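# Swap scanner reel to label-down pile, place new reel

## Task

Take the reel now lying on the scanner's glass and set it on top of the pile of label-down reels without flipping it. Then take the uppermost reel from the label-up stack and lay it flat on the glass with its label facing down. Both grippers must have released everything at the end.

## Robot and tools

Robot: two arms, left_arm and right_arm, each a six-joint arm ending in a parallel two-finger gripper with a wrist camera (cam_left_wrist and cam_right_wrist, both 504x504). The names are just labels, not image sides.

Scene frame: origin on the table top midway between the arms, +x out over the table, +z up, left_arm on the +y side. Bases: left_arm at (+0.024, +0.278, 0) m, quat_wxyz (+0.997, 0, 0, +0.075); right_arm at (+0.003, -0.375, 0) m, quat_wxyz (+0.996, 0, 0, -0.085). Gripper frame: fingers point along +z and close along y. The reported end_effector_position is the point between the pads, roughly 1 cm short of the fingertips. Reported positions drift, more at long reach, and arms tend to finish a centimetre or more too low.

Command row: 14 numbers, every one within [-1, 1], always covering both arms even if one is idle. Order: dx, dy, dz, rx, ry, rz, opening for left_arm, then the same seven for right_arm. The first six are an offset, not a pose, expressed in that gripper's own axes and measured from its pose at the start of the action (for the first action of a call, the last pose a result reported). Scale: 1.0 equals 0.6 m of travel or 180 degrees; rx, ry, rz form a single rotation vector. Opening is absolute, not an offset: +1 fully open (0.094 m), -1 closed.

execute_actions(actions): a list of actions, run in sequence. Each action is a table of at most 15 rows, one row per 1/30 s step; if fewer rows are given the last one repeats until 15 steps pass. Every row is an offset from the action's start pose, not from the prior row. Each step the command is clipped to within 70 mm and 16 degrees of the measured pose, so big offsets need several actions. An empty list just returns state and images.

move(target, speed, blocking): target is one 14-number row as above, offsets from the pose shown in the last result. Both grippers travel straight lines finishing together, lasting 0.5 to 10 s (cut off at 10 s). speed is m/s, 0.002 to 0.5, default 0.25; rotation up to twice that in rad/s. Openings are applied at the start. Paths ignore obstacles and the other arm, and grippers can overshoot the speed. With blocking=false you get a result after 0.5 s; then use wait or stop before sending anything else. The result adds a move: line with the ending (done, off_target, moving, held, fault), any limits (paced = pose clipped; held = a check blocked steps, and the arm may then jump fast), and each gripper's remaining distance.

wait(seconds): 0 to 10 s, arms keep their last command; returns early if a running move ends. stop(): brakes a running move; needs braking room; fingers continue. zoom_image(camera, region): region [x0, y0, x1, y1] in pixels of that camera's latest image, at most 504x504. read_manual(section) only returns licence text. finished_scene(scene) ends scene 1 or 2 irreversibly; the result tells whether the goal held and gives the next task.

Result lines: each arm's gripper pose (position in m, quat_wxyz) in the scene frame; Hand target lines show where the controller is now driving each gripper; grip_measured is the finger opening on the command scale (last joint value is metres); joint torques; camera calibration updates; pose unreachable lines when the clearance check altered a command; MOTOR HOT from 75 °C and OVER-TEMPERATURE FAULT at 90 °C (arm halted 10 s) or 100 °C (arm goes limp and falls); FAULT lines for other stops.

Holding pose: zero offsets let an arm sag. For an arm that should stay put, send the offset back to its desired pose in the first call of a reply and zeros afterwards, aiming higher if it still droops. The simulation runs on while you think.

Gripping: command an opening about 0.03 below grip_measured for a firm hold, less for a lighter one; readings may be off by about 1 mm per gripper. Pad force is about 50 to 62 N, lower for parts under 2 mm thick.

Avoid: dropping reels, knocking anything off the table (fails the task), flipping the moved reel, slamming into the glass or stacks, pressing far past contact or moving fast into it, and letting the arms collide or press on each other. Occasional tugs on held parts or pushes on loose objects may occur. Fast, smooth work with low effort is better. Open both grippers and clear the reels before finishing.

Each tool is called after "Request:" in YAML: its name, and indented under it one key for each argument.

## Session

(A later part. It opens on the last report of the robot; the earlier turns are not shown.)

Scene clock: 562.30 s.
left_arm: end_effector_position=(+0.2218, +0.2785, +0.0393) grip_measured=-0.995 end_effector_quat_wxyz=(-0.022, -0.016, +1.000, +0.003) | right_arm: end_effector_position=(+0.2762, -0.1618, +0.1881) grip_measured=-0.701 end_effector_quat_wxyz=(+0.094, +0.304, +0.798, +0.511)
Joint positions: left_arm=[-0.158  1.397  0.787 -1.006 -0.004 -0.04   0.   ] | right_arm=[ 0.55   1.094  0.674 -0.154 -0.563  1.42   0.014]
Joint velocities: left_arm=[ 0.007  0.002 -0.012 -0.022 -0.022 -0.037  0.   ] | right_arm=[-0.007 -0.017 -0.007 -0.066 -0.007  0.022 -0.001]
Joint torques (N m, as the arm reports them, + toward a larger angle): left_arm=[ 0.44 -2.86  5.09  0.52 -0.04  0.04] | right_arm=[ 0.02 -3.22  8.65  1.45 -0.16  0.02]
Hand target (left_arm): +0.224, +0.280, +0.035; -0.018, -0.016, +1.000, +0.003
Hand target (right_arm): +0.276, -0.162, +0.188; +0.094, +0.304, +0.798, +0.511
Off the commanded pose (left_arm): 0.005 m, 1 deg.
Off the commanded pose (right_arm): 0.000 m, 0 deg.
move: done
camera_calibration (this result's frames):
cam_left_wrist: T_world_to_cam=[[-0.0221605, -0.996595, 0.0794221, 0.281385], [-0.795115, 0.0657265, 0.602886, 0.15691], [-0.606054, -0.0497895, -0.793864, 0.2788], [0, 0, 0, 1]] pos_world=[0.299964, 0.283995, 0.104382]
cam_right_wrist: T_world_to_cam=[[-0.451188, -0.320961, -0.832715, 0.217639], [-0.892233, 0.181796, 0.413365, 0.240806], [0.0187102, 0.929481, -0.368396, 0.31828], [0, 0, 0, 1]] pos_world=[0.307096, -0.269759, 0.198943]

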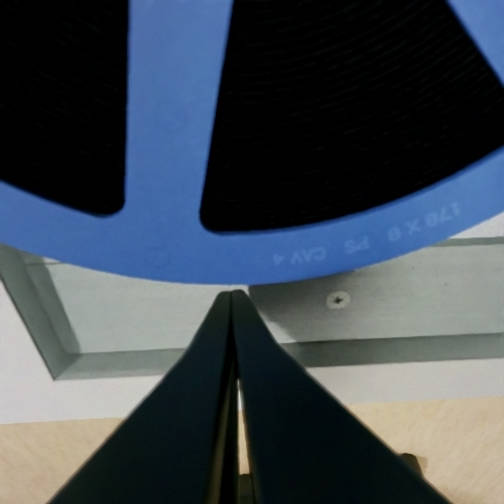

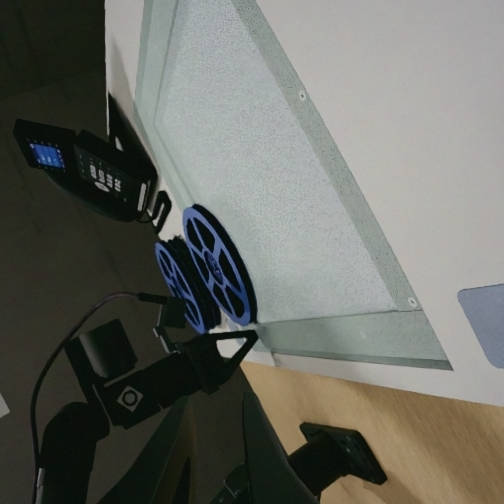

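Request:
move:
  target: [-0.185,0.005,-0.008,0,0,0,-1,0,0,0,0,0,0,-0.7]
  speed: 0.07

Request:
move:
  target: [0.06,0,-0.1,0,0,0,-0.68,0,0,0,0,0,0,-0.7]

Scene clock: 569.30 s.
left_arm: end_effector_position=(+0.3210, +0.2808, +0.0404) grip_measured=-0.995 end_effector_quat_wxyz=(-0.035, -0.015, +0.999, +0.002) | right_arm: end_effector_position=(+0.2762, -0.1618, +0.1881) grip_measured=-0.701 end_effector_quat_wxyz=(+0.094, +0.304, +0.798, +0.511)
Joint positions: left_arm=[-0.147  1.794  1.198 -1.045 -0.004 -0.027  0.   ] | right_arm=[ 0.55   1.094  0.674 -0.154 -0.563  1.42   0.014]
Joint velocities: left_arm=[ 0.007 -0.002  0.017 -0.051  0.022 -0.007 -0.001] | right_arm=[ 0.007 -0.007 -0.017 -0.007 -0.007 -0.007 -0.   ]
Joint torques (N m, as the arm reports them, + toward a larger angle): left_arm=[ 0.75 -5.9   8.87  0.37 -0.05  0.05] | right_arm=[ 0.02 -3.2   8.65  1.46 -0.16  0.02]
Hand target (left_arm): +0.333, +0.284, +0.040; -0.022, -0.016, +1.000, +0.003
Hand target (right_arm): +0.276, -0.162, +0.188; +0.094, +0.304, +0.798, +0.511
Off the commanded pose (left_arm): 0.013 m, 1 deg.
Off the commanded pose (right_arm): 0.000 m, 0 deg.
move: off_target (left_arm)
camera_calibration (this result's frames):
cam_left_wrist: T_world_to_cam=[[-0.0219962, -0.99647, 0.0810149, 0.28564], [-0.77953, 0.0678326, 0.622681, 0.228502], [-0.625978, -0.049457, -0.778271, 0.345541], [0, 0, 0, 1]] pos_world=[0.400709, 0.286221, 0.1035]
cam_right_wrist: T_world_to_cam=[[-0.451188, -0.320961, -0.832715, 0.217639], [-0.892233, 0.181796, 0.413365, 0.240806], [0.0187102, 0.929481, -0.368396, 0.31828], [0, 0, 0, 1]] pos_world=[0.307096, -0.269759, 0.198943]

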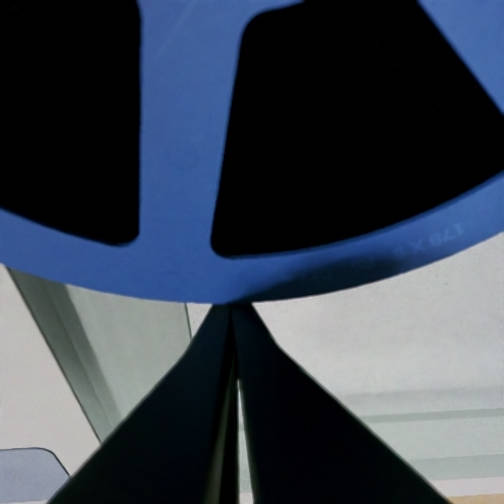

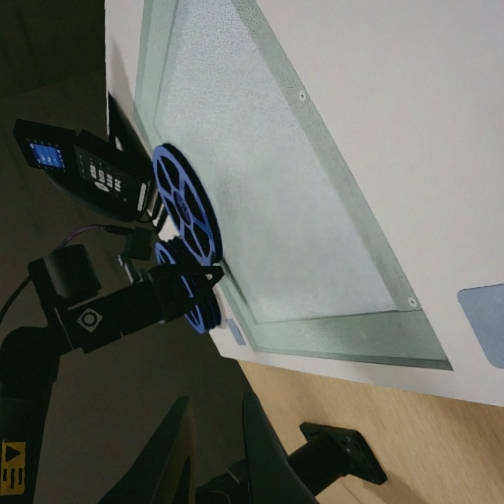

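Scene clock: 570.30 s.
left_arm: end_effector_position=(+0.2850, +0.2807, +0.0928) grip_measured=-0.682 end_effector_quat_wxyz=(-0.047, -0.015, +0.999, +0.003) | right_arm: end_effector_position=(+0.2762, -0.1618, +0.1881) grip_measured=-0.701 end_effector_quat_wxyz=(+0.094, +0.304, +0.798, +0.511)
Joint positions: left_arm=[-0.147  1.631  1.224 -1.257 -0.004 -0.027  0.015] | right_arm=[ 0.55   1.094  0.674 -0.154 -0.563  1.42   0.014]
Joint velocities: left_arm=[ 0.002 -0.007  0.002  0.007  0.022  0.051 -0.001] | right_arm=[-0.032  0.002  0.007  0.007 -0.022 -0.022 -0.001]
Joint torques (N m, as the arm reports them, + toward a larger angle): left_arm=[-0.47 -7.12  9.05 -0.05 -0.04 -0.1 ] | right_arm=[ 0.03 -3.21  8.64  1.45 -0.16  0.02]
Hand target (left_arm): +0.288, +0.279, +0.102; -0.035, -0.015, +0.999, +0.002
Hand target (right_arm): +0.276, -0.162, +0.188; +0.094, +0.304, +0.798, +0.511
Off the commanded pose (left_arm): 0.011 m, 1 deg.
Off the commanded pose (right_arm): 0.000 m, 0 deg.
move: off_target (left_arm)
camera_calibration (this result's frames):
cam_left_wrist: T_world_to_cam=[[-0.0201706, -0.996494, 0.0811956, 0.280021], [-0.765072, 0.0676652, 0.64038, 0.162152], [-0.643629, -0.0492036, -0.763755, 0.367436], [0, 0, 0, 1]] pos_world=[0.366198, 0.286147, 0.154055]
cam_right_wrist: T_world_to_cam=[[-0.451188, -0.320961, -0.832715, 0.217639], [-0.892233, 0.181796, 0.413365, 0.240806], [0.0187102, 0.929481, -0.368396, 0.31828], [0, 0, 0, 1]] pos_world=[0.307096, -0.269759, 0.198943]

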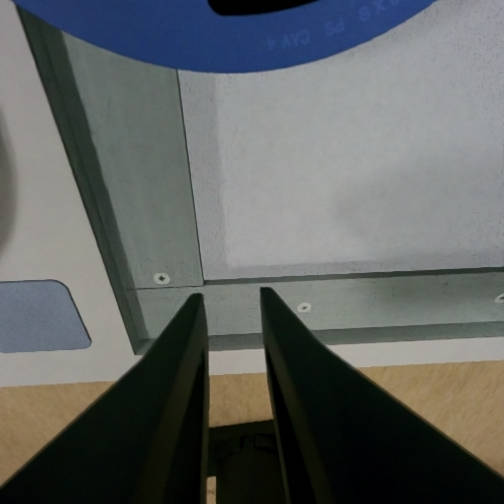

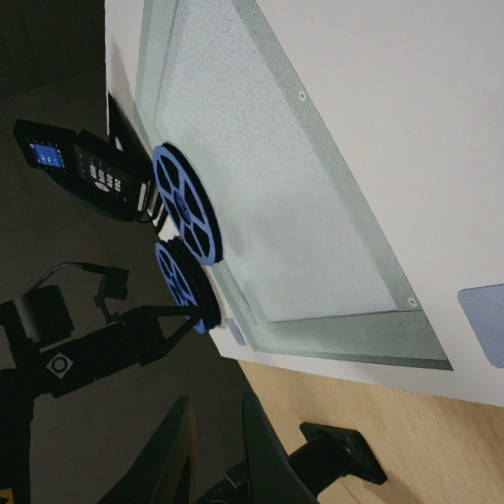

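Request:
move:
  target: [-0.02,0,0.035,0.31,-0.299,-0.422,-0.68,0,0,0,0,0,0,-0.7]
  speed: 0.2

Scene clock: 590.20 s.
left_arm: end_effector_position=(+0.2978, +0.2816, +0.0712) grip_measured=-0.682 end_effector_quat_wxyz=(+0.372, -0.589, +0.607, -0.382) | right_arm: end_effector_position=(+0.2762, -0.1618, +0.1881) grip_measured=-0.701 end_effector_quat_wxyz=(+0.094, +0.304, +0.798, +0.511)
Joint positions: left_arm=[-0.09   0.771  0.017  0.306  0.08  -1.53   0.015] | right_arm=[ 0.55   1.094  0.674 -0.154 -0.563  1.42   0.014]
Joint velocities: left_arm=[-0.007 -0.007  0.007  0.007  0.022 -0.051 -0.   ] | right_arm=[-0.017 -0.002 -0.012  0.037 -0.037  0.022  0.   ]
Joint torques (N m, as the arm reports them, + toward a larger angle): left_arm=[-0.75  0.67  6.62  2.11 -0.14 -0.1 ] | right_arm=[ 0.02 -3.25  8.7   1.45 -0.16  0.01]
Hand target (left_arm): +0.297, +0.282, +0.069; -0.374, +0.591, -0.605, +0.381
Hand target (right_arm): +0.276, -0.162, +0.188; +0.094, +0.304, +0.798, +0.511
Off the commanded pose (left_arm): 0.003 m, 2 deg.
Off the commanded pose (right_arm): 0.000 m, 0 deg.
joint sent to its limit (left arm) — the command would take joint 3 (elbow) past its lower limit, so that joint was sent only as far as its limit.
move: done
camera_calibration (this result's frames):
cam_left_wrist: T_world_to_cam=[[0.352718, -0.0704439, 0.933074, -0.149603], [-0.575173, -0.802861, 0.156812, 0.40872], [0.738083, -0.59199, -0.323701, 0.0691864], [0, 0, 0, 1]] pos_world=[0.236787, 0.358564, 0.097894]
cam_right_wrist: T_world_to_cam=[[-0.451188, -0.320961, -0.832715, 0.217639], [-0.892233, 0.181796, 0.413365, 0.240806], [0.0187102, 0.929481, -0.368396, 0.31828], [0, 0, 0, 1]] pos_world=[0.307096, -0.269759, 0.198943]

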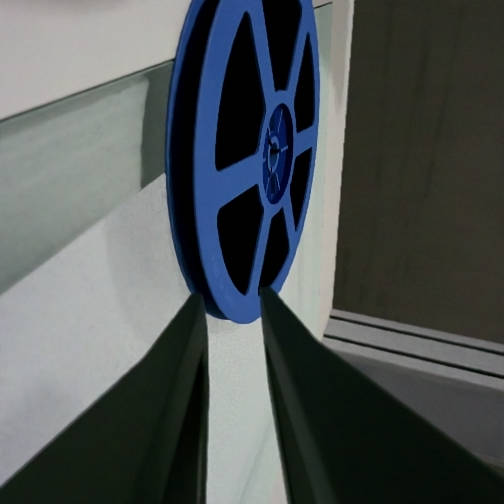

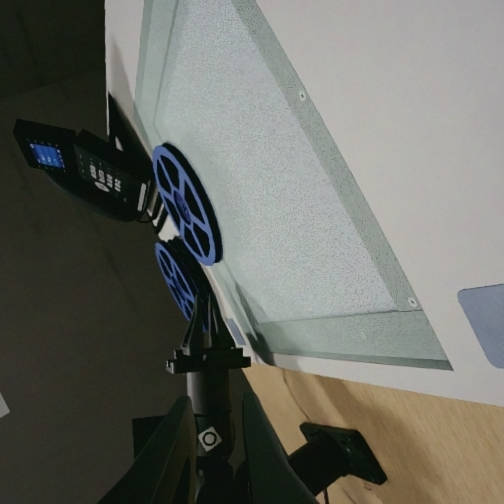

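Request:
move:
  target: [0,-0.008,0.045,0,0,0,-0.68,0,0,0,0,0,0,-0.7]
  speed: 0.03

Scene clock: 595.47 s.
left_arm: end_effector_position=(+0.3151, +0.2819, +0.0538) grip_measured=-0.682 end_effector_quat_wxyz=(+0.362, -0.595, +0.613, -0.374) | right_arm: end_effector_position=(+0.2762, -0.1618, +0.1881) grip_measured=-0.701 end_effector_quat_wxyz=(+0.094, +0.304, +0.798, +0.511)
Joint positions: left_arm=[-0.093  1.104  0.031  0.597  0.078 -1.531  0.015] | right_arm=[ 0.55   1.094  0.674 -0.154 -0.563  1.42   0.014]
Joint velocities: left_arm=[-0.002  0.017 -0.012 -0.037 -0.037  0.007  0.   ] | right_arm=[ 0.012 -0.017 -0.007 -0.081  0.007 -0.007 -0.   ]
Joint torques (N m, as the arm reports them, + toward a larger angle): left_arm=[-0.65  0.    9.05  2.12 -0.11 -0.07] | right_arm=[ 0.02 -3.21  8.64  1.46 -0.16  0.01]
Hand target (left_arm): +0.324, +0.281, +0.064; -0.372, +0.589, -0.607, +0.382
Hand target (right_arm): +0.276, -0.162, +0.188; +0.094, +0.304, +0.798, +0.511
Off the commanded pose (left_arm): 0.014 m, 2 deg.
Off the commanded pose (right_arm): 0.000 m, 0 deg.
move: off_target (left_arm)
camera_calibration (this result's frames):
cam_left_wrist: T_world_to_cam=[[0.379919, -0.0692907, 0.922421, -0.147714], [-0.571301, -0.801852, 0.175069, 0.419186], [0.727514, -0.593492, -0.344225, 0.0558515], [0, 0, 0, 1]] pos_world=[0.254968, 0.359038, 0.082093]
cam_right_wrist: T_world_to_cam=[[-0.451188, -0.320961, -0.832715, 0.217639], [-0.892233, 0.181796, 0.413365, 0.240806], [0.0187102, 0.929481, -0.368396, 0.31828], [0, 0, 0, 1]] pos_world=[0.307096, -0.269759, 0.198943]

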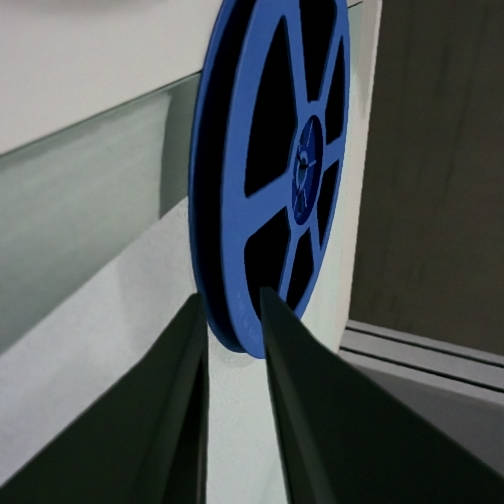

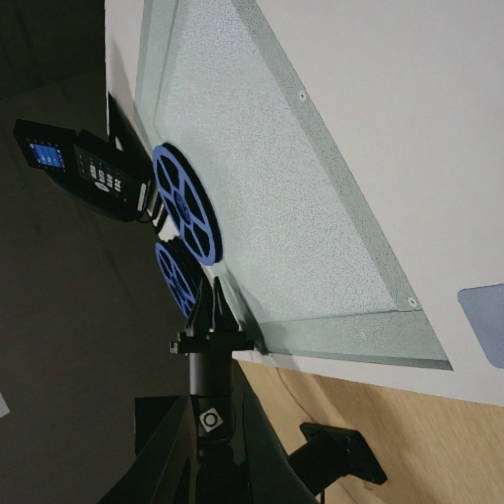

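Request:
move:
  target: [0,-0.035,0.04,0,0,0,-0.68,0,0,0,0,0,0,-0.7]
  speed: 0.03

Scene clock: 600.60 s.
left_arm: end_effector_position=(+0.3342, +0.2815, +0.0497) grip_measured=-0.682 end_effector_quat_wxyz=(+0.349, -0.601, +0.620, -0.364) | right_arm: end_effector_position=(+0.2762, -0.1618, +0.1881) grip_measured=-0.701 end_effector_quat_wxyz=(+0.094, +0.304, +0.798, +0.511)
Joint positions: left_arm=[-0.098  1.252  0.115  0.621  0.078 -1.532  0.015] | right_arm=[ 0.55   1.094  0.674 -0.154 -0.563  1.42   0.014]
Joint velocities: left_arm=[-0.007  0.002  0.002 -0.081  0.007 -0.037  0.   ] | right_arm=[-0.022  0.007 -0.007  0.007  0.037 -0.051  0.001]
Joint torques (N m, as the arm reports them, + toward a larger angle): left_arm=[-0.65 -1.03  8.97  2.16 -0.13 -0.07] | right_arm=[ 0.07 -3.24  8.67  1.46 -0.16  0.01]
Hand target (left_arm): +0.345, +0.281, +0.062; -0.362, +0.595, -0.613, +0.374
Hand target (right_arm): +0.276, -0.162, +0.188; +0.094, +0.304, +0.798, +0.511
Off the commanded pose (left_arm): 0.017 m, 2 deg.
Off the commanded pose (right_arm): 0.000 m, 0 deg.
move: off_target (left_arm)
camera_calibration (this result's frames):
cam_left_wrist: T_world_to_cam=[[0.415515, -0.0685405, 0.907, -0.162651], [-0.567623, -0.798706, 0.199683, 0.42714], [0.71074, -0.597805, -0.370779, 0.0484061], [0, 0, 0, 1]] pos_world=[0.275634, 0.358948, 0.0801804]
cam_right_wrist: T_world_to_cam=[[-0.451188, -0.320961, -0.832715, 0.217639], [-0.892233, 0.181796, 0.413365, 0.240806], [0.0187102, 0.929481, -0.368396, 0.31828], [0, 0, 0, 1]] pos_world=[0.307096, -0.269759, 0.198943]

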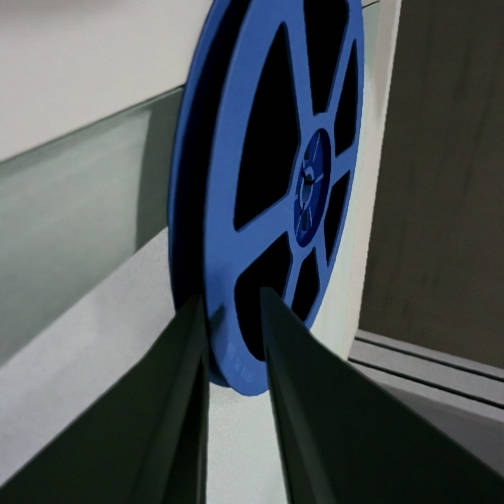

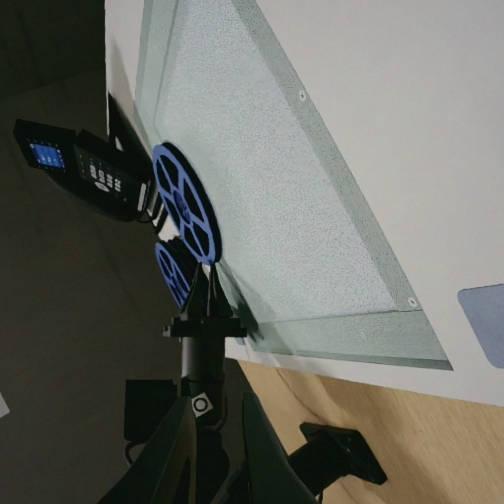

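Insert a bit deeper, close, lift.

Request:
move:
  target: [0,-0.02,0.025,0,0,0,-0.68,0,0,0,0,0,0,-0.7]
  speed: 0.02

Request:
move:
  target: [0,0,0,0,0,0,-1,0,0,0,0,0,0,-0.7]

Request:
move:
  target: [0,-0.16,-0.06,0,0,0,-1,0,0,0,0,0,0,-0.7]
  speed: 0.05

Scene clock: 607.27 s.
left_arm: end_effector_position=(+0.3417, +0.2793, +0.0438) grip_measured=-0.682 end_effector_quat_wxyz=(+0.336, -0.604, +0.628, -0.359) | right_arm: end_effector_position=(+0.2762, -0.1618, +0.1881) grip_measured=-0.701 end_effector_quat_wxyz=(+0.094, +0.304, +0.798, +0.511)
Joint positions: left_arm=[-0.101  1.321  0.153  0.622  0.087 -1.532  0.015] | right_arm=[ 0.55   1.094  0.674 -0.154 -0.563  1.42   0.014]
Joint velocities: left_arm=[-0.002  0.022 -0.017 -0.037  0.051 -0.022 -0.   ] | right_arm=[ 0.007  0.002 -0.012  0.051  0.037  0.051 -0.002]
Joint torques (N m, as the arm reports them, + toward a larger angle): left_arm=[-0.35 -1.23  8.94  2.05 -0.15 -0.07] | right_arm=[ 0.01 -3.23  8.65  1.47 -0.16  0.02]
Hand target (left_arm): +0.352, +0.281, +0.053; -0.348, +0.601, -0.621, +0.364
Hand target (right_arm): +0.276, -0.162, +0.188; +0.094, +0.304, +0.798, +0.511
Off the commanded pose (left_arm): 0.015 m, 2 deg.
Off the commanded pose (right_arm): 0.000 m, 0 deg.
move: off_target (left_arm)
camera_calibration (this result's frames):
cam_left_wrist: T_world_to_cam=[[0.441021, -0.0677479, 0.894936, -0.168976], [-0.569942, -0.79142, 0.220954, 0.428692], [0.693301, -0.607507, -0.387645, 0.0490171], [0, 0, 0, 1]] pos_world=[0.284868, 0.357606, 0.0755027]
cam_right_wrist: T_world_to_cam=[[-0.451188, -0.320961, -0.832715, 0.217639], [-0.892233, 0.181796, 0.413365, 0.240806], [0.0187102, 0.929481, -0.368396, 0.31828], [0, 0, 0, 1]] pos_world=[0.307096, -0.269759, 0.198943]

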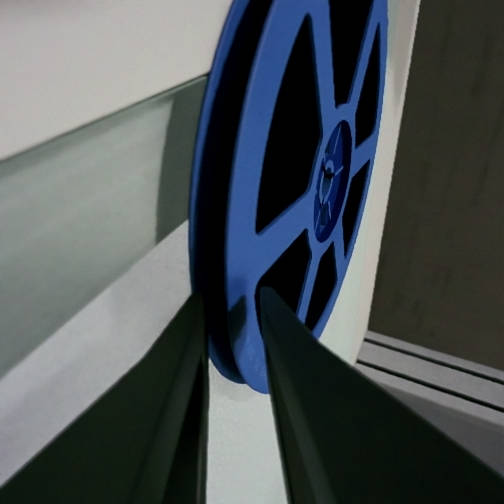

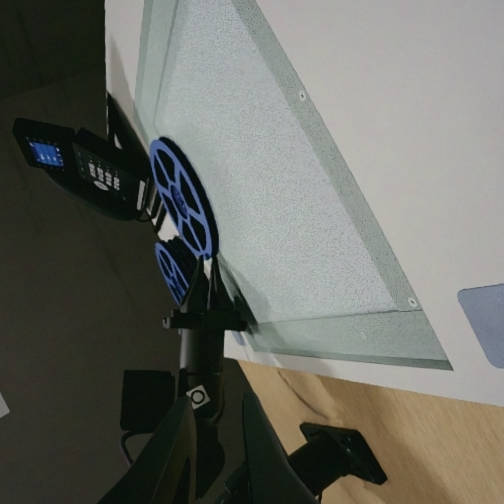

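Scene clock: 607.77 s.
left_arm: end_effector_position=(+0.3419, +0.2792, +0.0441) grip_measured=-0.979 end_effector_quat_wxyz=(+0.336, -0.604, +0.628, -0.359) | right_arm: end_effector_position=(+0.2762, -0.1618, +0.1881) grip_measured=-0.701 end_effector_quat_wxyz=(+0.094, +0.304, +0.798, +0.511)
Joint positions: left_arm=[-0.101  1.321  0.153  0.623  0.087 -1.532  0.001] | right_arm=[ 0.55   1.094  0.674 -0.154 -0.563  1.42   0.014]
Joint velocities: left_arm=[ 0.012  0.002  0.007 -0.022  0.022  0.022 -0.001] | right_arm=[-0.022 -0.002 -0.012  0.066 -0.051 -0.007  0.001]
Joint torques (N m, as the arm reports them, + toward a larger angle): left_arm=[ 0.03 -2.43  5.87  1.89 -0.02 -0.02] | right_arm=[ 0.04 -3.2   8.64  1.46 -0.17  0.01]
Hand target (left_arm): +0.342, +0.279, +0.044; -0.336, +0.604, -0.628, +0.359
Hand target (right_arm): +0.276, -0.162, +0.188; +0.094, +0.304, +0.798, +0.511
Off the commanded pose (left_arm): 0.000 m, 0 deg.
Off the commanded pose (right_arm): 0.000 m, 0 deg.
move: done
camera_calibration (this result's frames):
cam_left_wrist: T_world_to_cam=[[0.439937, -0.0677317, 0.895471, -0.168928], [-0.570715, -0.790973, 0.220559, 0.428774], [0.693355, -0.60809, -0.386633, 0.0490357], [0, 0, 0, 1]] pos_world=[0.285026, 0.357525, 0.0756587]
cam_right_wrist: T_world_to_cam=[[-0.451188, -0.320961, -0.832715, 0.217639], [-0.892233, 0.181796, 0.413365, 0.240806], [0.0187102, 0.929481, -0.368396, 0.31828], [0, 0, 0, 1]] pos_world=[0.307096, -0.269759, 0.198943]

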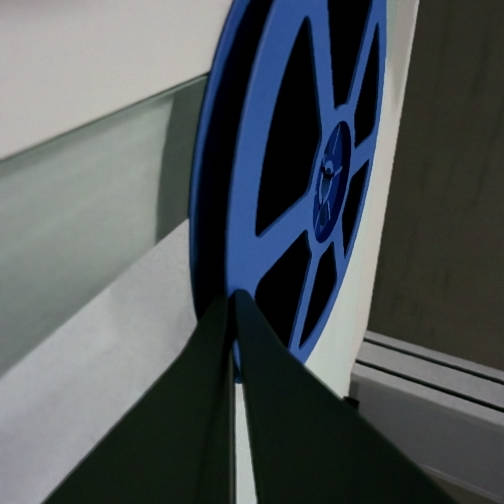

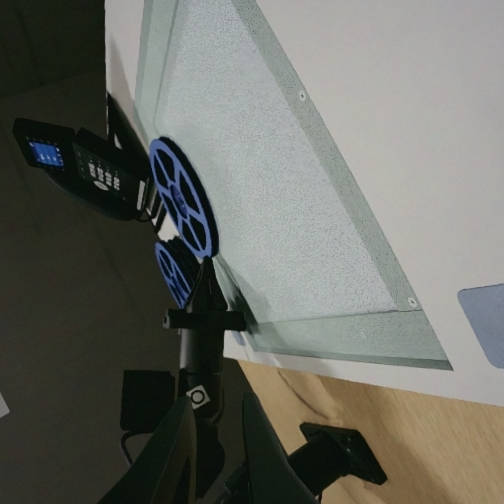

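Scene clock: 610.30 s.
left_arm: end_effector_position=(+0.3548, +0.2798, +0.1264) grip_measured=-0.988 end_effector_quat_wxyz=(+0.320, -0.615, +0.631, -0.349) | right_arm: end_effector_position=(+0.2762, -0.1618, +0.1881) grip_measured=-0.701 end_effector_quat_wxyz=(+0.094, +0.304, +0.798, +0.511)
Joint positions: left_arm=[-0.101  1.039  0.466 -0.015  0.087 -1.542  0.001] | right_arm=[ 0.55   1.094  0.674 -0.154 -0.563  1.42   0.014]
Joint velocities: left_arm=[ 0.007  0.012  0.012 -0.007  0.066  0.081  0.   ] | right_arm=[-0.007 -0.002 -0.012 -0.081  0.066 -0.022  0.001]
Joint torques (N m, as the arm reports them, + toward a larger angle): left_arm=[-0.65 -3.84 11.07  1.74 -0.08  0.03] | right_arm=[ 0.05 -3.23  8.67  1.47 -0.15  0.01]
Hand target (left_arm): +0.359, +0.278, +0.145; -0.336, +0.604, -0.627, +0.359
Hand target (right_arm): +0.276, -0.162, +0.188; +0.094, +0.304, +0.798, +0.511
Off the commanded pose (left_arm): 0.019 m, 3 deg.
Off the commanded pose (right_arm): 0.000 m, 0 deg.
move: off_target (left_arm)
camera_calibration (this result's frames):
cam_left_wrist: T_world_to_cam=[[0.478504, -0.0556405, 0.876321, -0.262878], [-0.556133, -0.791516, 0.253414, 0.409302], [0.679522, -0.608611, -0.409687, 0.080273], [0, 0, 0, 1]] pos_world=[0.298868, 0.358197, 0.15953]
cam_right_wrist: T_world_to_cam=[[-0.451188, -0.320961, -0.832715, 0.217639], [-0.892233, 0.181796, 0.413365, 0.240806], [0.0187102, 0.929481, -0.368396, 0.31828], [0, 0, 0, 1]] pos_world=[0.307096, -0.269759, 0.198943]

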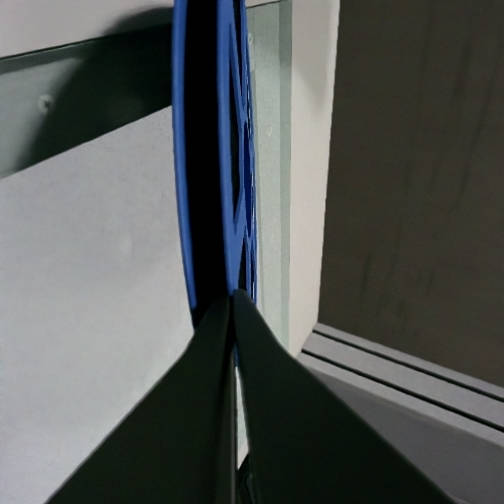

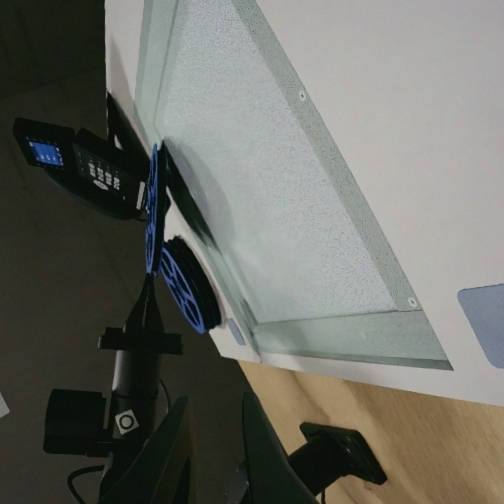

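Request:
move:
  target: [0,-0.1,-0.07,0.08,0,0,-1,0,0,0,0,0,0,-0.7]
  speed: 0.05

Scene clock: 620.17 s.
left_arm: end_effector_position=(+0.3491, +0.2785, +0.1776) grip_measured=-0.988 end_effector_quat_wxyz=(+0.370, -0.584, +0.603, -0.399) | right_arm: end_effector_position=(+0.2762, -0.1618, +0.1881) grip_measured=-0.701 end_effector_quat_wxyz=(+0.094, +0.304, +0.798, +0.511)
Joint positions: left_arm=[-0.101  0.872  0.466 -0.015  0.093 -1.55   0.001] | right_arm=[ 0.55   1.094  0.674 -0.154 -0.563  1.42   0.014]
Joint velocities: left_arm=[-0.002 -0.017 -0.007  0.022 -0.022 -0.066  0.   ] | right_arm=[ 0.002 -0.002 -0.007  0.007 -0.066  0.022  0.   ]
Joint torques (N m, as the arm reports them, + toward a larger angle): left_arm=[ 0.87 -3.21  8.33  2.56  0.07 -0.1 ] | right_arm=[ 0.   -3.27  8.62  1.46 -0.15  0.02]
Hand target (left_arm): +0.352, +0.281, +0.199; -0.395, +0.568, -0.584, +0.424
Hand target (right_arm): +0.276, -0.162, +0.188; +0.094, +0.304, +0.798, +0.511
Off the commanded pose (left_arm): 0.023 m, 5 deg.
Off the commanded pose (right_arm): 0.000 m, 0 deg.
move: off_target (left_arm)
camera_calibration (this result's frames):
cam_left_wrist: T_world_to_cam=[[0.32786, -0.0549798, 0.943125, -0.264581], [-0.591364, -0.790475, 0.159496, 0.420847], [0.736748, -0.610022, -0.291678, 0.0637608], [0, 0, 0, 1]] pos_world=[0.288644, 0.357018, 0.201007]
cam_right_wrist: T_world_to_cam=[[-0.451188, -0.320961, -0.832715, 0.217639], [-0.892233, 0.181796, 0.413365, 0.240806], [0.0187102, 0.929481, -0.368396, 0.31828], [0, 0, 0, 1]] pos_world=[0.307096, -0.269759, 0.198943]

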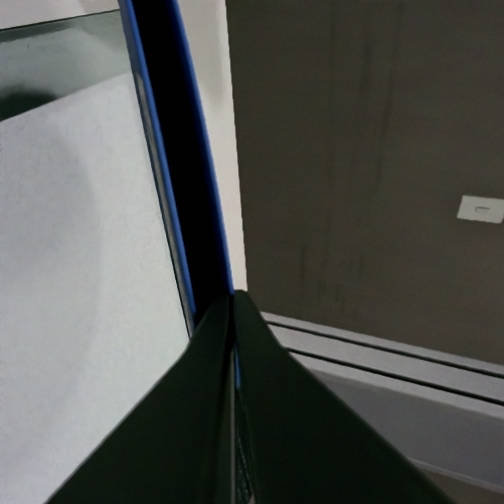

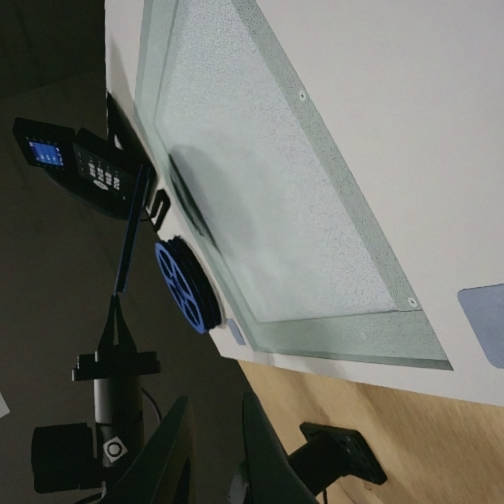

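Request:
move:
  target: [-0.3,0.02,-0.135,0,0,0,-1,0,0,0,0,0,0,-0.7]
  speed: 0.05

Scene clock: 630.10 s.
left_arm: end_effector_position=(+0.2732, +0.4595, +0.1839) grip_measured=-0.988 end_effector_quat_wxyz=(+0.359, -0.606, +0.591, -0.393) | right_arm: end_effector_position=(+0.2762, -0.1618, +0.1881) grip_measured=-0.701 end_effector_quat_wxyz=(+0.094, +0.304, +0.798, +0.511)
Joint positions: left_arm=[ 0.971  1.156  0.735 -0.45   0.969 -0.853  0.001] | right_arm=[ 0.55   1.094  0.674 -0.154 -0.563  1.42   0.014]
Joint velocities: left_arm=[ 0.007  0.002  0.012 -0.022  0.022 -0.051 -0.   ] | right_arm=[-0.007  0.002  0.012 -0.095  0.007  0.037  0.   ]
Joint torques (N m, as the arm reports them, + toward a larger angle): left_arm=[ 0.65 -2.24 11.24  1.37  0.72  0.11] | right_arm=[ 0.09 -3.19  8.64  1.47 -0.17  0.02]
Hand target (left_arm): +0.276, +0.461, +0.201; -0.375, +0.583, -0.597, +0.404
Hand target (right_arm): +0.276, -0.162, +0.188; +0.094, +0.304, +0.798, +0.511
Off the commanded pose (left_arm): 0.014 m, 3 deg.
Off the commanded pose (right_arm): 0.000 m, 0 deg.
move: off_target (left_arm)
camera_calibration (this result's frames):
cam_left_wrist: T_world_to_cam=[[0.356393, -0.0130093, 0.934246, -0.261138], [-0.558102, -0.804886, 0.201695, 0.50778], [0.749337, -0.593287, -0.294116, 0.22126], [0, 0, 0, 1]] pos_world=[0.210663, 0.536578, 0.206626]
cam_right_wrist: T_world_to_cam=[[-0.451188, -0.320961, -0.832715, 0.217639], [-0.892233, 0.181796, 0.413365, 0.240806], [0.0187102, 0.929481, -0.368396, 0.31828], [0, 0, 0, 1]] pos_world=[0.307096, -0.269759, 0.198943]

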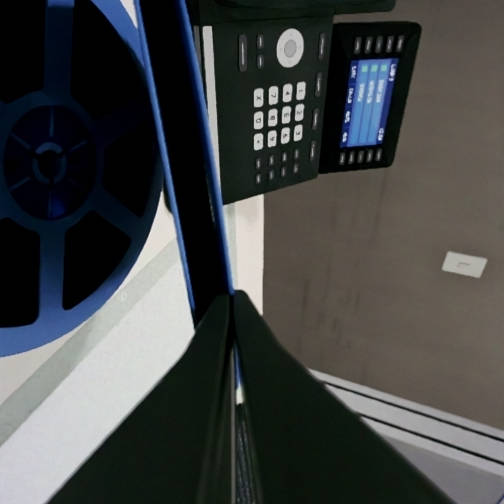

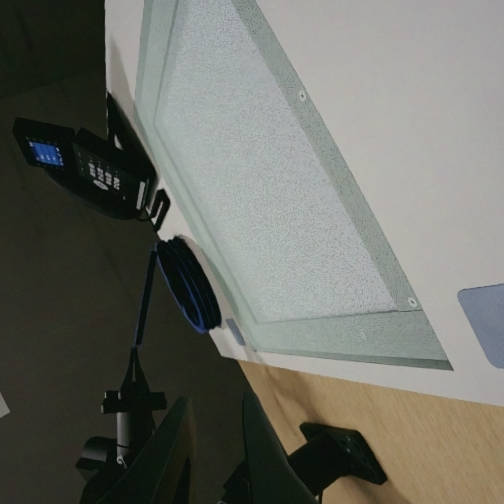

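Request:
move:
  target: [0,0.11,0.035,0,0,0,-1,0,0,0,0,0,0,-0.7]
  speed: 0.04

Scene clock: 639.17 s.
left_arm: end_effector_position=(+0.2646, +0.4584, +0.1186) grip_measured=-0.988 end_effector_quat_wxyz=(+0.359, -0.608, +0.591, -0.389) | right_arm: end_effector_position=(+0.2762, -0.1618, +0.1881) grip_measured=-0.701 end_effector_quat_wxyz=(+0.094, +0.304, +0.798, +0.511)
Joint positions: left_arm=[ 1.003  1.241  0.523 -0.191  0.98  -0.808  0.001] | right_arm=[ 0.55   1.094  0.674 -0.154 -0.563  1.42   0.014]
Joint velocities: left_arm=[ 0.007 -0.002  0.012  0.051 -0.037 -0.007 -0.001] | right_arm=[ 0.017  0.002  0.002 -0.066 -0.051 -0.066 -0.   ]
Joint torques (N m, as the arm reports them, + toward a larger angle): left_arm=[ 0.68 -2.04  5.87  1.43  0.46  0.09] | right_arm=[ 0.03 -3.23  8.67  1.46 -0.17  0.01]
Hand target (left_arm): +0.263, +0.458, +0.115; -0.360, +0.606, -0.591, +0.393
Hand target (right_arm): +0.276, -0.162, +0.188; +0.094, +0.304, +0.798, +0.511
Off the commanded pose (left_arm): 0.004 m, 1 deg.
Off the commanded pose (right_arm): 0.000 m, 0 deg.
move: done
camera_calibration (this result's frames):
cam_left_wrist: T_world_to_cam=[[0.363258, -0.0133252, 0.931593, -0.19845], [-0.552348, -0.808314, 0.203816, 0.515047], [0.750304, -0.588601, -0.300986, 0.206309], [0, 0, 0, 1]] pos_world=[0.201779, 0.535109, 0.141997]
cam_right_wrist: T_world_to_cam=[[-0.451188, -0.320961, -0.832715, 0.217639], [-0.892233, 0.181796, 0.413365, 0.240806], [0.0187102, 0.929481, -0.368396, 0.31828], [0, 0, 0, 1]] pos_world=[0.307096, -0.269759, 0.198943]

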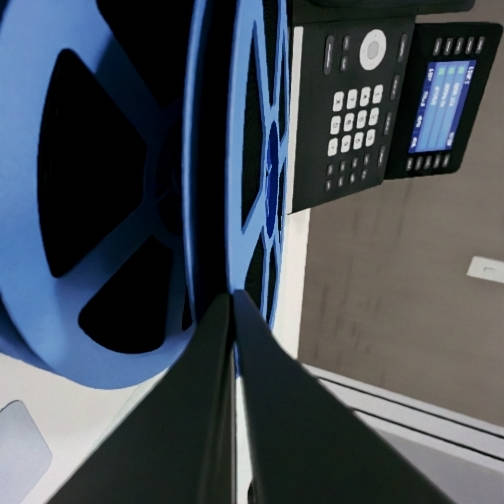

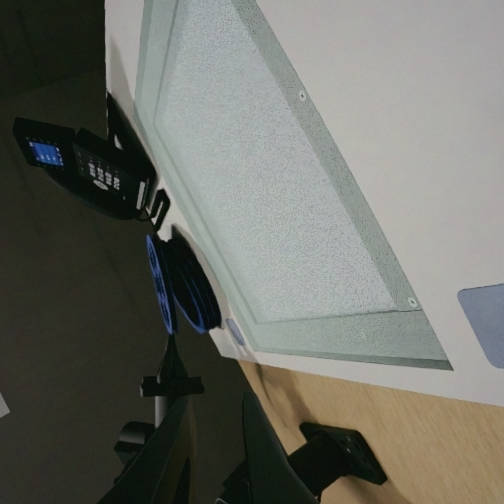

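Request:
move:
  target: [0,0.03,0.014,0,0,0,-1,0,0,0,0,0,0,-0.7]
  speed: 0.03

Scene clock: 643.57 s.
left_arm: end_effector_position=(+0.2649, +0.4590, +0.1041) grip_measured=-0.988 end_effector_quat_wxyz=(+0.361, -0.607, +0.592, -0.389) | right_arm: end_effector_position=(+0.2762, -0.1618, +0.1881) grip_measured=-0.701 end_effector_quat_wxyz=(+0.094, +0.304, +0.798, +0.511)
Joint positions: left_arm=[ 1.003  1.283  0.48  -0.1    0.981 -0.808  0.001] | right_arm=[ 0.55   1.094  0.674 -0.154 -0.563  1.42   0.014]
Joint velocities: left_arm=[-0.012  0.007 -0.022  0.022 -0.037  0.007  0.002] | right_arm=[-0.002 -0.022 -0.007 -0.007 -0.022 -0.051 -0.001]
Joint torques (N m, as the arm reports them, + toward a larger angle): left_arm=[ 0.12 -2.11  5.54  1.42  0.32  0.  ] | right_arm=[ 0.01 -3.22  8.67  1.46 -0.17  0.02]
Hand target (left_arm): +0.264, +0.458, +0.099; -0.359, +0.608, -0.591, +0.389
Hand target (right_arm): +0.276, -0.162, +0.188; +0.094, +0.304, +0.798, +0.511
Off the commanded pose (left_arm): 0.006 m, 0 deg.
Off the commanded pose (right_arm): 0.000 m, 0 deg.
move: done
camera_calibration (this result's frames):
cam_left_wrist: T_world_to_cam=[[0.360431, -0.0184686, 0.932603, -0.18199], [-0.553336, -0.809125, 0.197829, 0.519944], [0.750939, -0.587347, -0.301853, 0.201359], [0, 0, 0, 1]] pos_world=[0.20209, 0.535606, 0.127646]
cam_right_wrist: T_world_to_cam=[[-0.451188, -0.320961, -0.832715, 0.217639], [-0.892233, 0.181796, 0.413365, 0.240806], [0.0187102, 0.929481, -0.368396, 0.31828], [0, 0, 0, 1]] pos_world=[0.307096, -0.269759, 0.198943]

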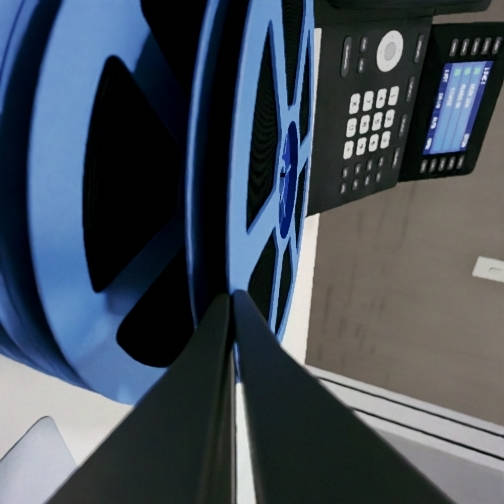

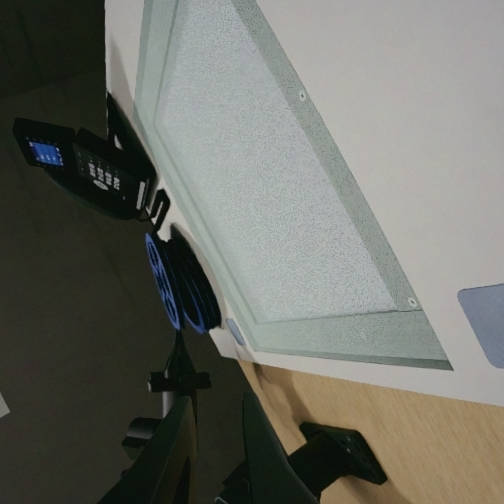

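Still a gap near the gripper; lower more.

Request:
move:
  target: [0,0.032,0.015,0,0,0,-1,0,0,0,0,0,0,-0.7]
  speed: 0.03

Scene clock: 648.27 s.
left_arm: end_effector_position=(+0.2657, +0.4608, +0.0885) grip_measured=-0.988 end_effector_quat_wxyz=(+0.365, -0.604, +0.593, -0.387) | right_arm: end_effector_position=(+0.2762, -0.1618, +0.1881) grip_measured=-0.701 end_effector_quat_wxyz=(+0.094, +0.304, +0.798, +0.511)
Joint positions: left_arm=[ 1.003  1.342  0.439  0.011  0.981 -0.808  0.001] | right_arm=[ 0.55   1.094  0.674 -0.154 -0.563  1.42   0.014]
Joint velocities: left_arm=[-0.017 -0.002  0.007  0.066  0.037 -0.051  0.001] | right_arm=[ 0.027 -0.012 -0.022 -0.051 -0.022 -0.051 -0.001]
Joint torques (N m, as the arm reports them, + toward a larger angle): left_arm=[ 0.11 -2.26  5.07  1.37  0.33  0.  ] | right_arm=[ 0.07 -3.19  8.71  1.47 -0.17  0.01]
Hand target (left_arm): +0.264, +0.459, +0.083; -0.361, +0.607, -0.592, +0.389
Hand target (right_arm): +0.276, -0.162, +0.188; +0.094, +0.304, +0.798, +0.511
Off the commanded pose (left_arm): 0.006 m, 1 deg.
Off the commanded pose (right_arm): 0.000 m, 0 deg.
move: done
camera_calibration (this result's frames):
cam_left_wrist: T_world_to_cam=[[0.356387, -0.0275804, 0.933931, -0.162608], [-0.554171, -0.811006, 0.187521, 0.526857], [0.752252, -0.584387, -0.304317, 0.195624], [0, 0, 0, 1]] pos_world=[0.202762, 0.537119, 0.1126]
cam_right_wrist: T_world_to_cam=[[-0.451188, -0.320961, -0.832715, 0.217639], [-0.892233, 0.181796, 0.413365, 0.240806], [0.0187102, 0.929481, -0.368396, 0.31828], [0, 0, 0, 1]] pos_world=[0.307096, -0.269759, 0.198943]

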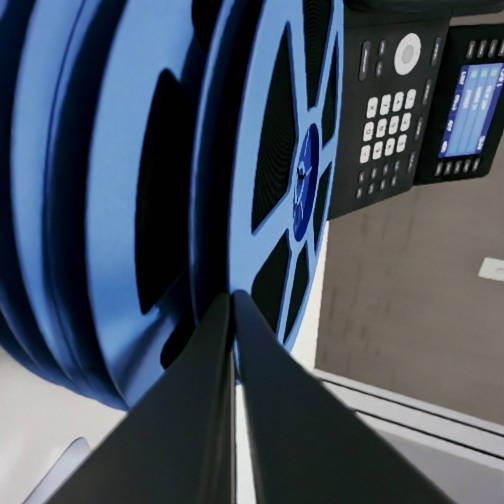

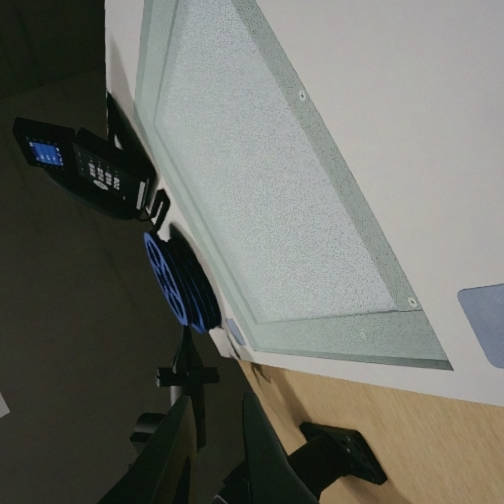

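Request:
move:
  target: [0,0.025,-0.012,0,0,0,-1,0,0,0,0,0,0,-0.7]
  speed: 0.03

Request:
move:
  target: [0,0,0,0,0,0,-0.72,0,0,0,0,0,0,-0.7]

Request:
move:
  target: [0,-0.005,-0.06,0,0,0,-0.72,0,0,0,0,0,0,-0.7]
  speed: 0.04

Scene clock: 660.83 s.
left_arm: end_effector_position=(+0.2587, +0.4666, +0.0896) grip_measured=-0.988 end_effector_quat_wxyz=(+0.381, -0.592, +0.597, -0.383) | right_arm: end_effector_position=(+0.2762, -0.1618, +0.1881) grip_measured=-0.701 end_effector_quat_wxyz=(+0.094, +0.304, +0.798, +0.511)
Joint positions: left_arm=[ 1.048  1.352  0.439  0.007  1.015 -0.742  0.001] | right_arm=[ 0.55   1.094  0.674 -0.154 -0.563  1.42   0.014]
Joint velocities: left_arm=[-0.002  0.012  0.007 -0.022 -0.081  0.007 -0.   ] | right_arm=[-0.046  0.002 -0.002 -0.022  0.051 -0.022  0.   ]
Joint torques (N m, as the arm reports them, + toward a larger angle): left_arm=[ 0.98 -2.4   4.23  1.07  0.35  0.11] | right_arm=[ 0.03 -3.19  8.67  1.45 -0.17  0.01]
Hand target (left_arm): +0.253, +0.461, +0.079; -0.366, +0.604, -0.592, +0.388
Hand target (right_arm): +0.276, -0.162, +0.188; +0.094, +0.304, +0.798, +0.511
Off the commanded pose (left_arm): 0.014 m, 2 deg.
Off the commanded pose (right_arm): 0.000 m, 0 deg.
move: off_target (left_arm)
camera_calibration (this result's frames):
cam_left_wrist: T_world_to_cam=[[0.337328, -0.0622249, 0.939328, -0.140319], [-0.560649, -0.814836, 0.14736, 0.534594], [0.756229, -0.576342, -0.309753, 0.20031], [0, 0, 0, 1]] pos_world=[0.195573, 0.542322, 0.115074]
cam_right_wrist: T_world_to_cam=[[-0.451188, -0.320961, -0.832715, 0.217639], [-0.892233, 0.181796, 0.413365, 0.240806], [0.0187102, 0.929481, -0.368396, 0.31828], [0, 0, 0, 1]] pos_world=[0.307096, -0.269759, 0.198943]

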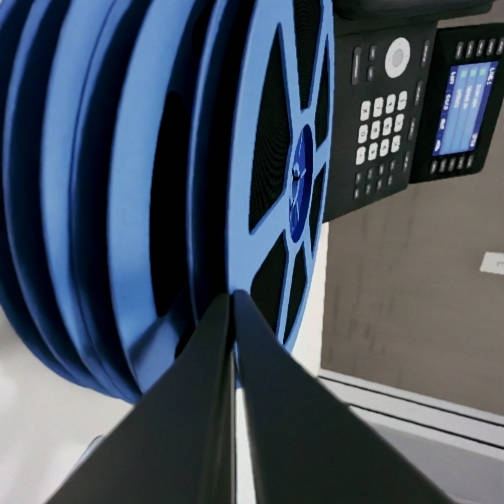

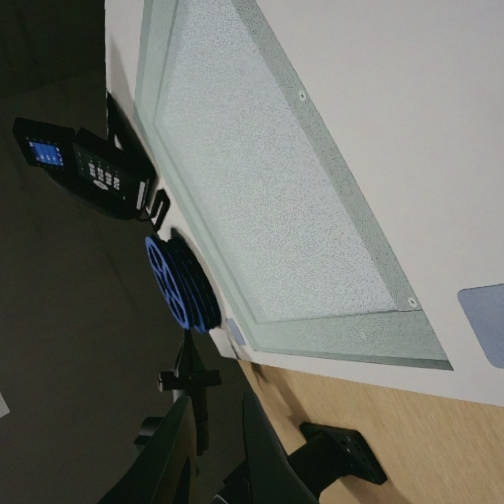

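Scene clock: 661.33 s.
left_arm: end_effector_position=(+0.2583, +0.4675, +0.0888) grip_measured=-0.722 end_effector_quat_wxyz=(+0.381, -0.594, +0.597, -0.380) | right_arm: end_effector_position=(+0.2762, -0.1618, +0.1881) grip_measured=-0.701 end_effector_quat_wxyz=(+0.094, +0.304, +0.798, +0.511)
Joint positions: left_arm=[ 1.048  1.352  0.439  0.007  1.009 -0.742  0.013] | right_arm=[ 0.55   1.094  0.674 -0.154 -0.563  1.42   0.014]
Joint velocities: left_arm=[-0.007 -0.002 -0.017 -0.007  0.007  0.007  0.   ] | right_arm=[-0.002 -0.017 -0.002 -0.051 -0.051 -0.022  0.   ]
Joint torques (N m, as the arm reports them, + toward a larger angle): left_arm=[ 0.02 -3.25  6.43  1.31  0.39 -0.03] | right_arm=[ 0.06 -3.21  8.67  1.45 -0.17  0.02]
Hand target (left_arm): +0.259, +0.467, +0.090; -0.381, +0.592, -0.597, +0.383
Hand target (right_arm): +0.276, -0.162, +0.188; +0.094, +0.304, +0.798, +0.511
Off the commanded pose (left_arm): 0.001 m, 0 deg.
Off the commanded pose (right_arm): 0.000 m, 0 deg.
move: done
camera_calibration (this result's frames):
cam_left_wrist: T_world_to_cam=[[0.342321, -0.0626317, 0.937493, -0.140311], [-0.556451, -0.81749, 0.148571, 0.535232], [0.757086, -0.572527, -0.314695, 0.199251], [0, 0, 0, 1]] pos_world=[0.195011, 0.542835, 0.114724]
cam_right_wrist: T_world_to_cam=[[-0.451188, -0.320961, -0.832715, 0.217639], [-0.892233, 0.181796, 0.413365, 0.240806], [0.0187102, 0.929481, -0.368396, 0.31828], [0, 0, 0, 1]] pos_world=[0.307096, -0.269759, 0.198943]

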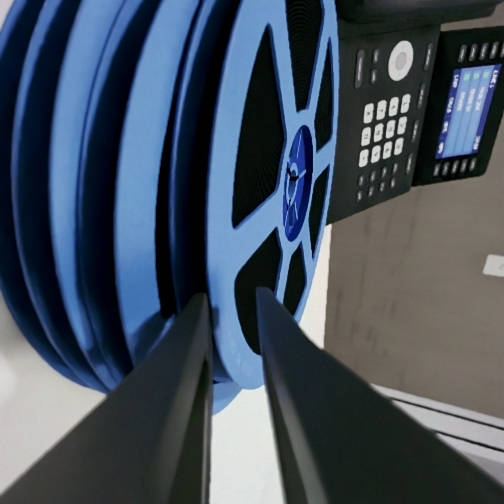

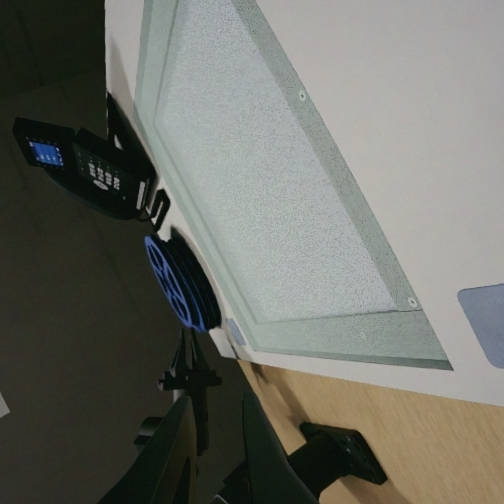

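Scene clock: 662.77 s.
left_arm: end_effector_position=(+0.2265, +0.4622, +0.0933) grip_measured=-0.722 end_effector_quat_wxyz=(+0.366, -0.609, +0.592, -0.382) | right_arm: end_effector_position=(+0.2762, -0.1618, +0.1881) grip_measured=-0.701 end_effector_quat_wxyz=(+0.094, +0.304, +0.798, +0.511)
Joint positions: left_arm=[ 1.187  1.3    0.486 -0.329  1.064 -0.515  0.013] | right_arm=[ 0.55   1.094  0.674 -0.154 -0.563  1.42   0.014]
Joint velocities: left_arm=[ 0.002 -0.012 -0.002 -0.139  0.007  0.007 -0.002] | right_arm=[ 0.017  0.002 -0.007  0.022 -0.007 -0.022  0.001]
Joint torques (N m, as the arm reports them, + toward a larger angle): left_arm=[ 0.67 -4.29  9.3   0.79  0.61  0.11] | right_arm=[ 0.04 -3.21  8.72  1.47 -0.17  0.02]
Hand target (left_arm): +0.228, +0.467, +0.107; -0.383, +0.594, -0.596, +0.380
Hand target (right_arm): +0.276, -0.162, +0.188; +0.094, +0.304, +0.798, +0.511
Off the commanded pose (left_arm): 0.014 m, 3 deg.
Off the commanded pose (right_arm): 0.000 m, 0 deg.
move: off_target (left_arm)
camera_calibration (this result's frames):
cam_left_wrist: T_world_to_cam=[[0.365442, -0.0257285, 0.930479, -0.155638], [-0.543137, -0.8177, 0.190705, 0.505771], [0.755946, -0.575069, -0.312796, 0.223011], [0, 0, 0, 1]] pos_world=[0.162995, 0.537811, 0.118122]
cam_right_wrist: T_world_to_cam=[[-0.451188, -0.320961, -0.832715, 0.217639], [-0.892233, 0.181796, 0.413365, 0.240806], [0.0187102, 0.929481, -0.368396, 0.31828], [0, 0, 0, 1]] pos_world=[0.307096, -0.269759, 0.198943]

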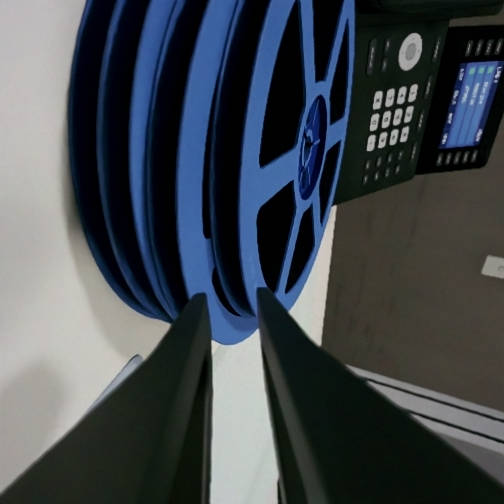

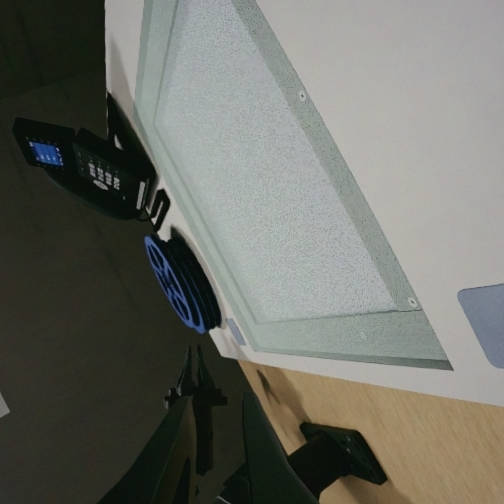

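Request:
move:
  target: [0.05,-0.337,0.0,-0.182,0.174,0.486,-1,0,0,0,0,0,0,-0.7]
  speed: 0.3

Scene clock: 675.63 s.
left_arm: end_effector_position=(+0.3160, +0.4348, +0.2671) grip_measured=-0.995 end_effector_quat_wxyz=(+0.194, -0.010, +0.981, -0.006) | right_arm: end_effector_position=(+0.2762, -0.1618, +0.1881) grip_measured=-0.701 end_effector_quat_wxyz=(+0.094, +0.304, +0.798, +0.511)
Joint positions: left_arm=[ 0.459  1.602  1.84  -1.486  0.226  0.551  0.   ] | right_arm=[ 0.55   1.094  0.674 -0.154 -0.563  1.42   0.014]
Joint velocities: left_arm=[-0.007 -0.017 -0.007 -0.037 -0.066 -0.037 -0.001] | right_arm=[-0.012 -0.002 -0.007 -0.037  0.007  0.081  0.   ]
Joint torques (N m, as the arm reports them, + toward a larger angle): left_arm=[-0.54 -5.18  9.52  0.77  0.03  0.08] | right_arm=[ 0.04 -3.22  8.7   1.45 -0.16  0.02]
Hand target (left_arm): +0.317, +0.434, +0.272; +0.194, -0.002, +0.981, -0.001
Hand target (right_arm): +0.276, -0.162, +0.188; +0.094, +0.304, +0.798, +0.511
Off the commanded pose (left_arm): 0.009 m, 2 deg.
Off the commanded pose (right_arm): 0.000 m, 0 deg.
move: done
camera_calibration (this result's frames):
cam_left_wrist: T_world_to_cam=[[-0.0671277, -0.995334, 0.0693131, 0.437509], [-0.974401, 0.0803379, 0.20997, 0.239463], [-0.214559, -0.053444, -0.975248, 0.450801], [0, 0, 0, 1]] pos_world=[0.359425, 0.440322, 0.359037]
cam_right_wrist: T_world_to_cam=[[-0.451188, -0.320961, -0.832715, 0.217639], [-0.892233, 0.181796, 0.413365, 0.240806], [0.0187102, 0.929481, -0.368396, 0.31828], [0, 0, 0, 1]] pos_world=[0.307096, -0.269759, 0.198943]

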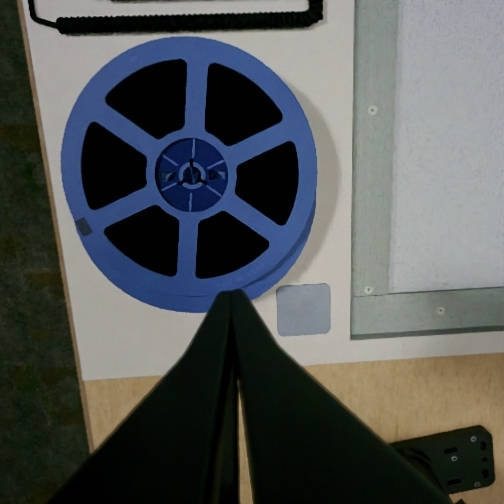

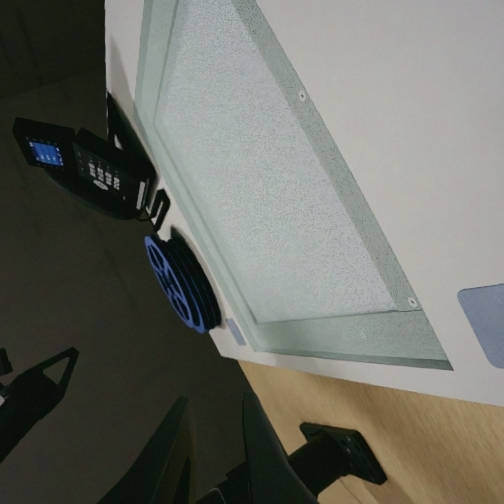

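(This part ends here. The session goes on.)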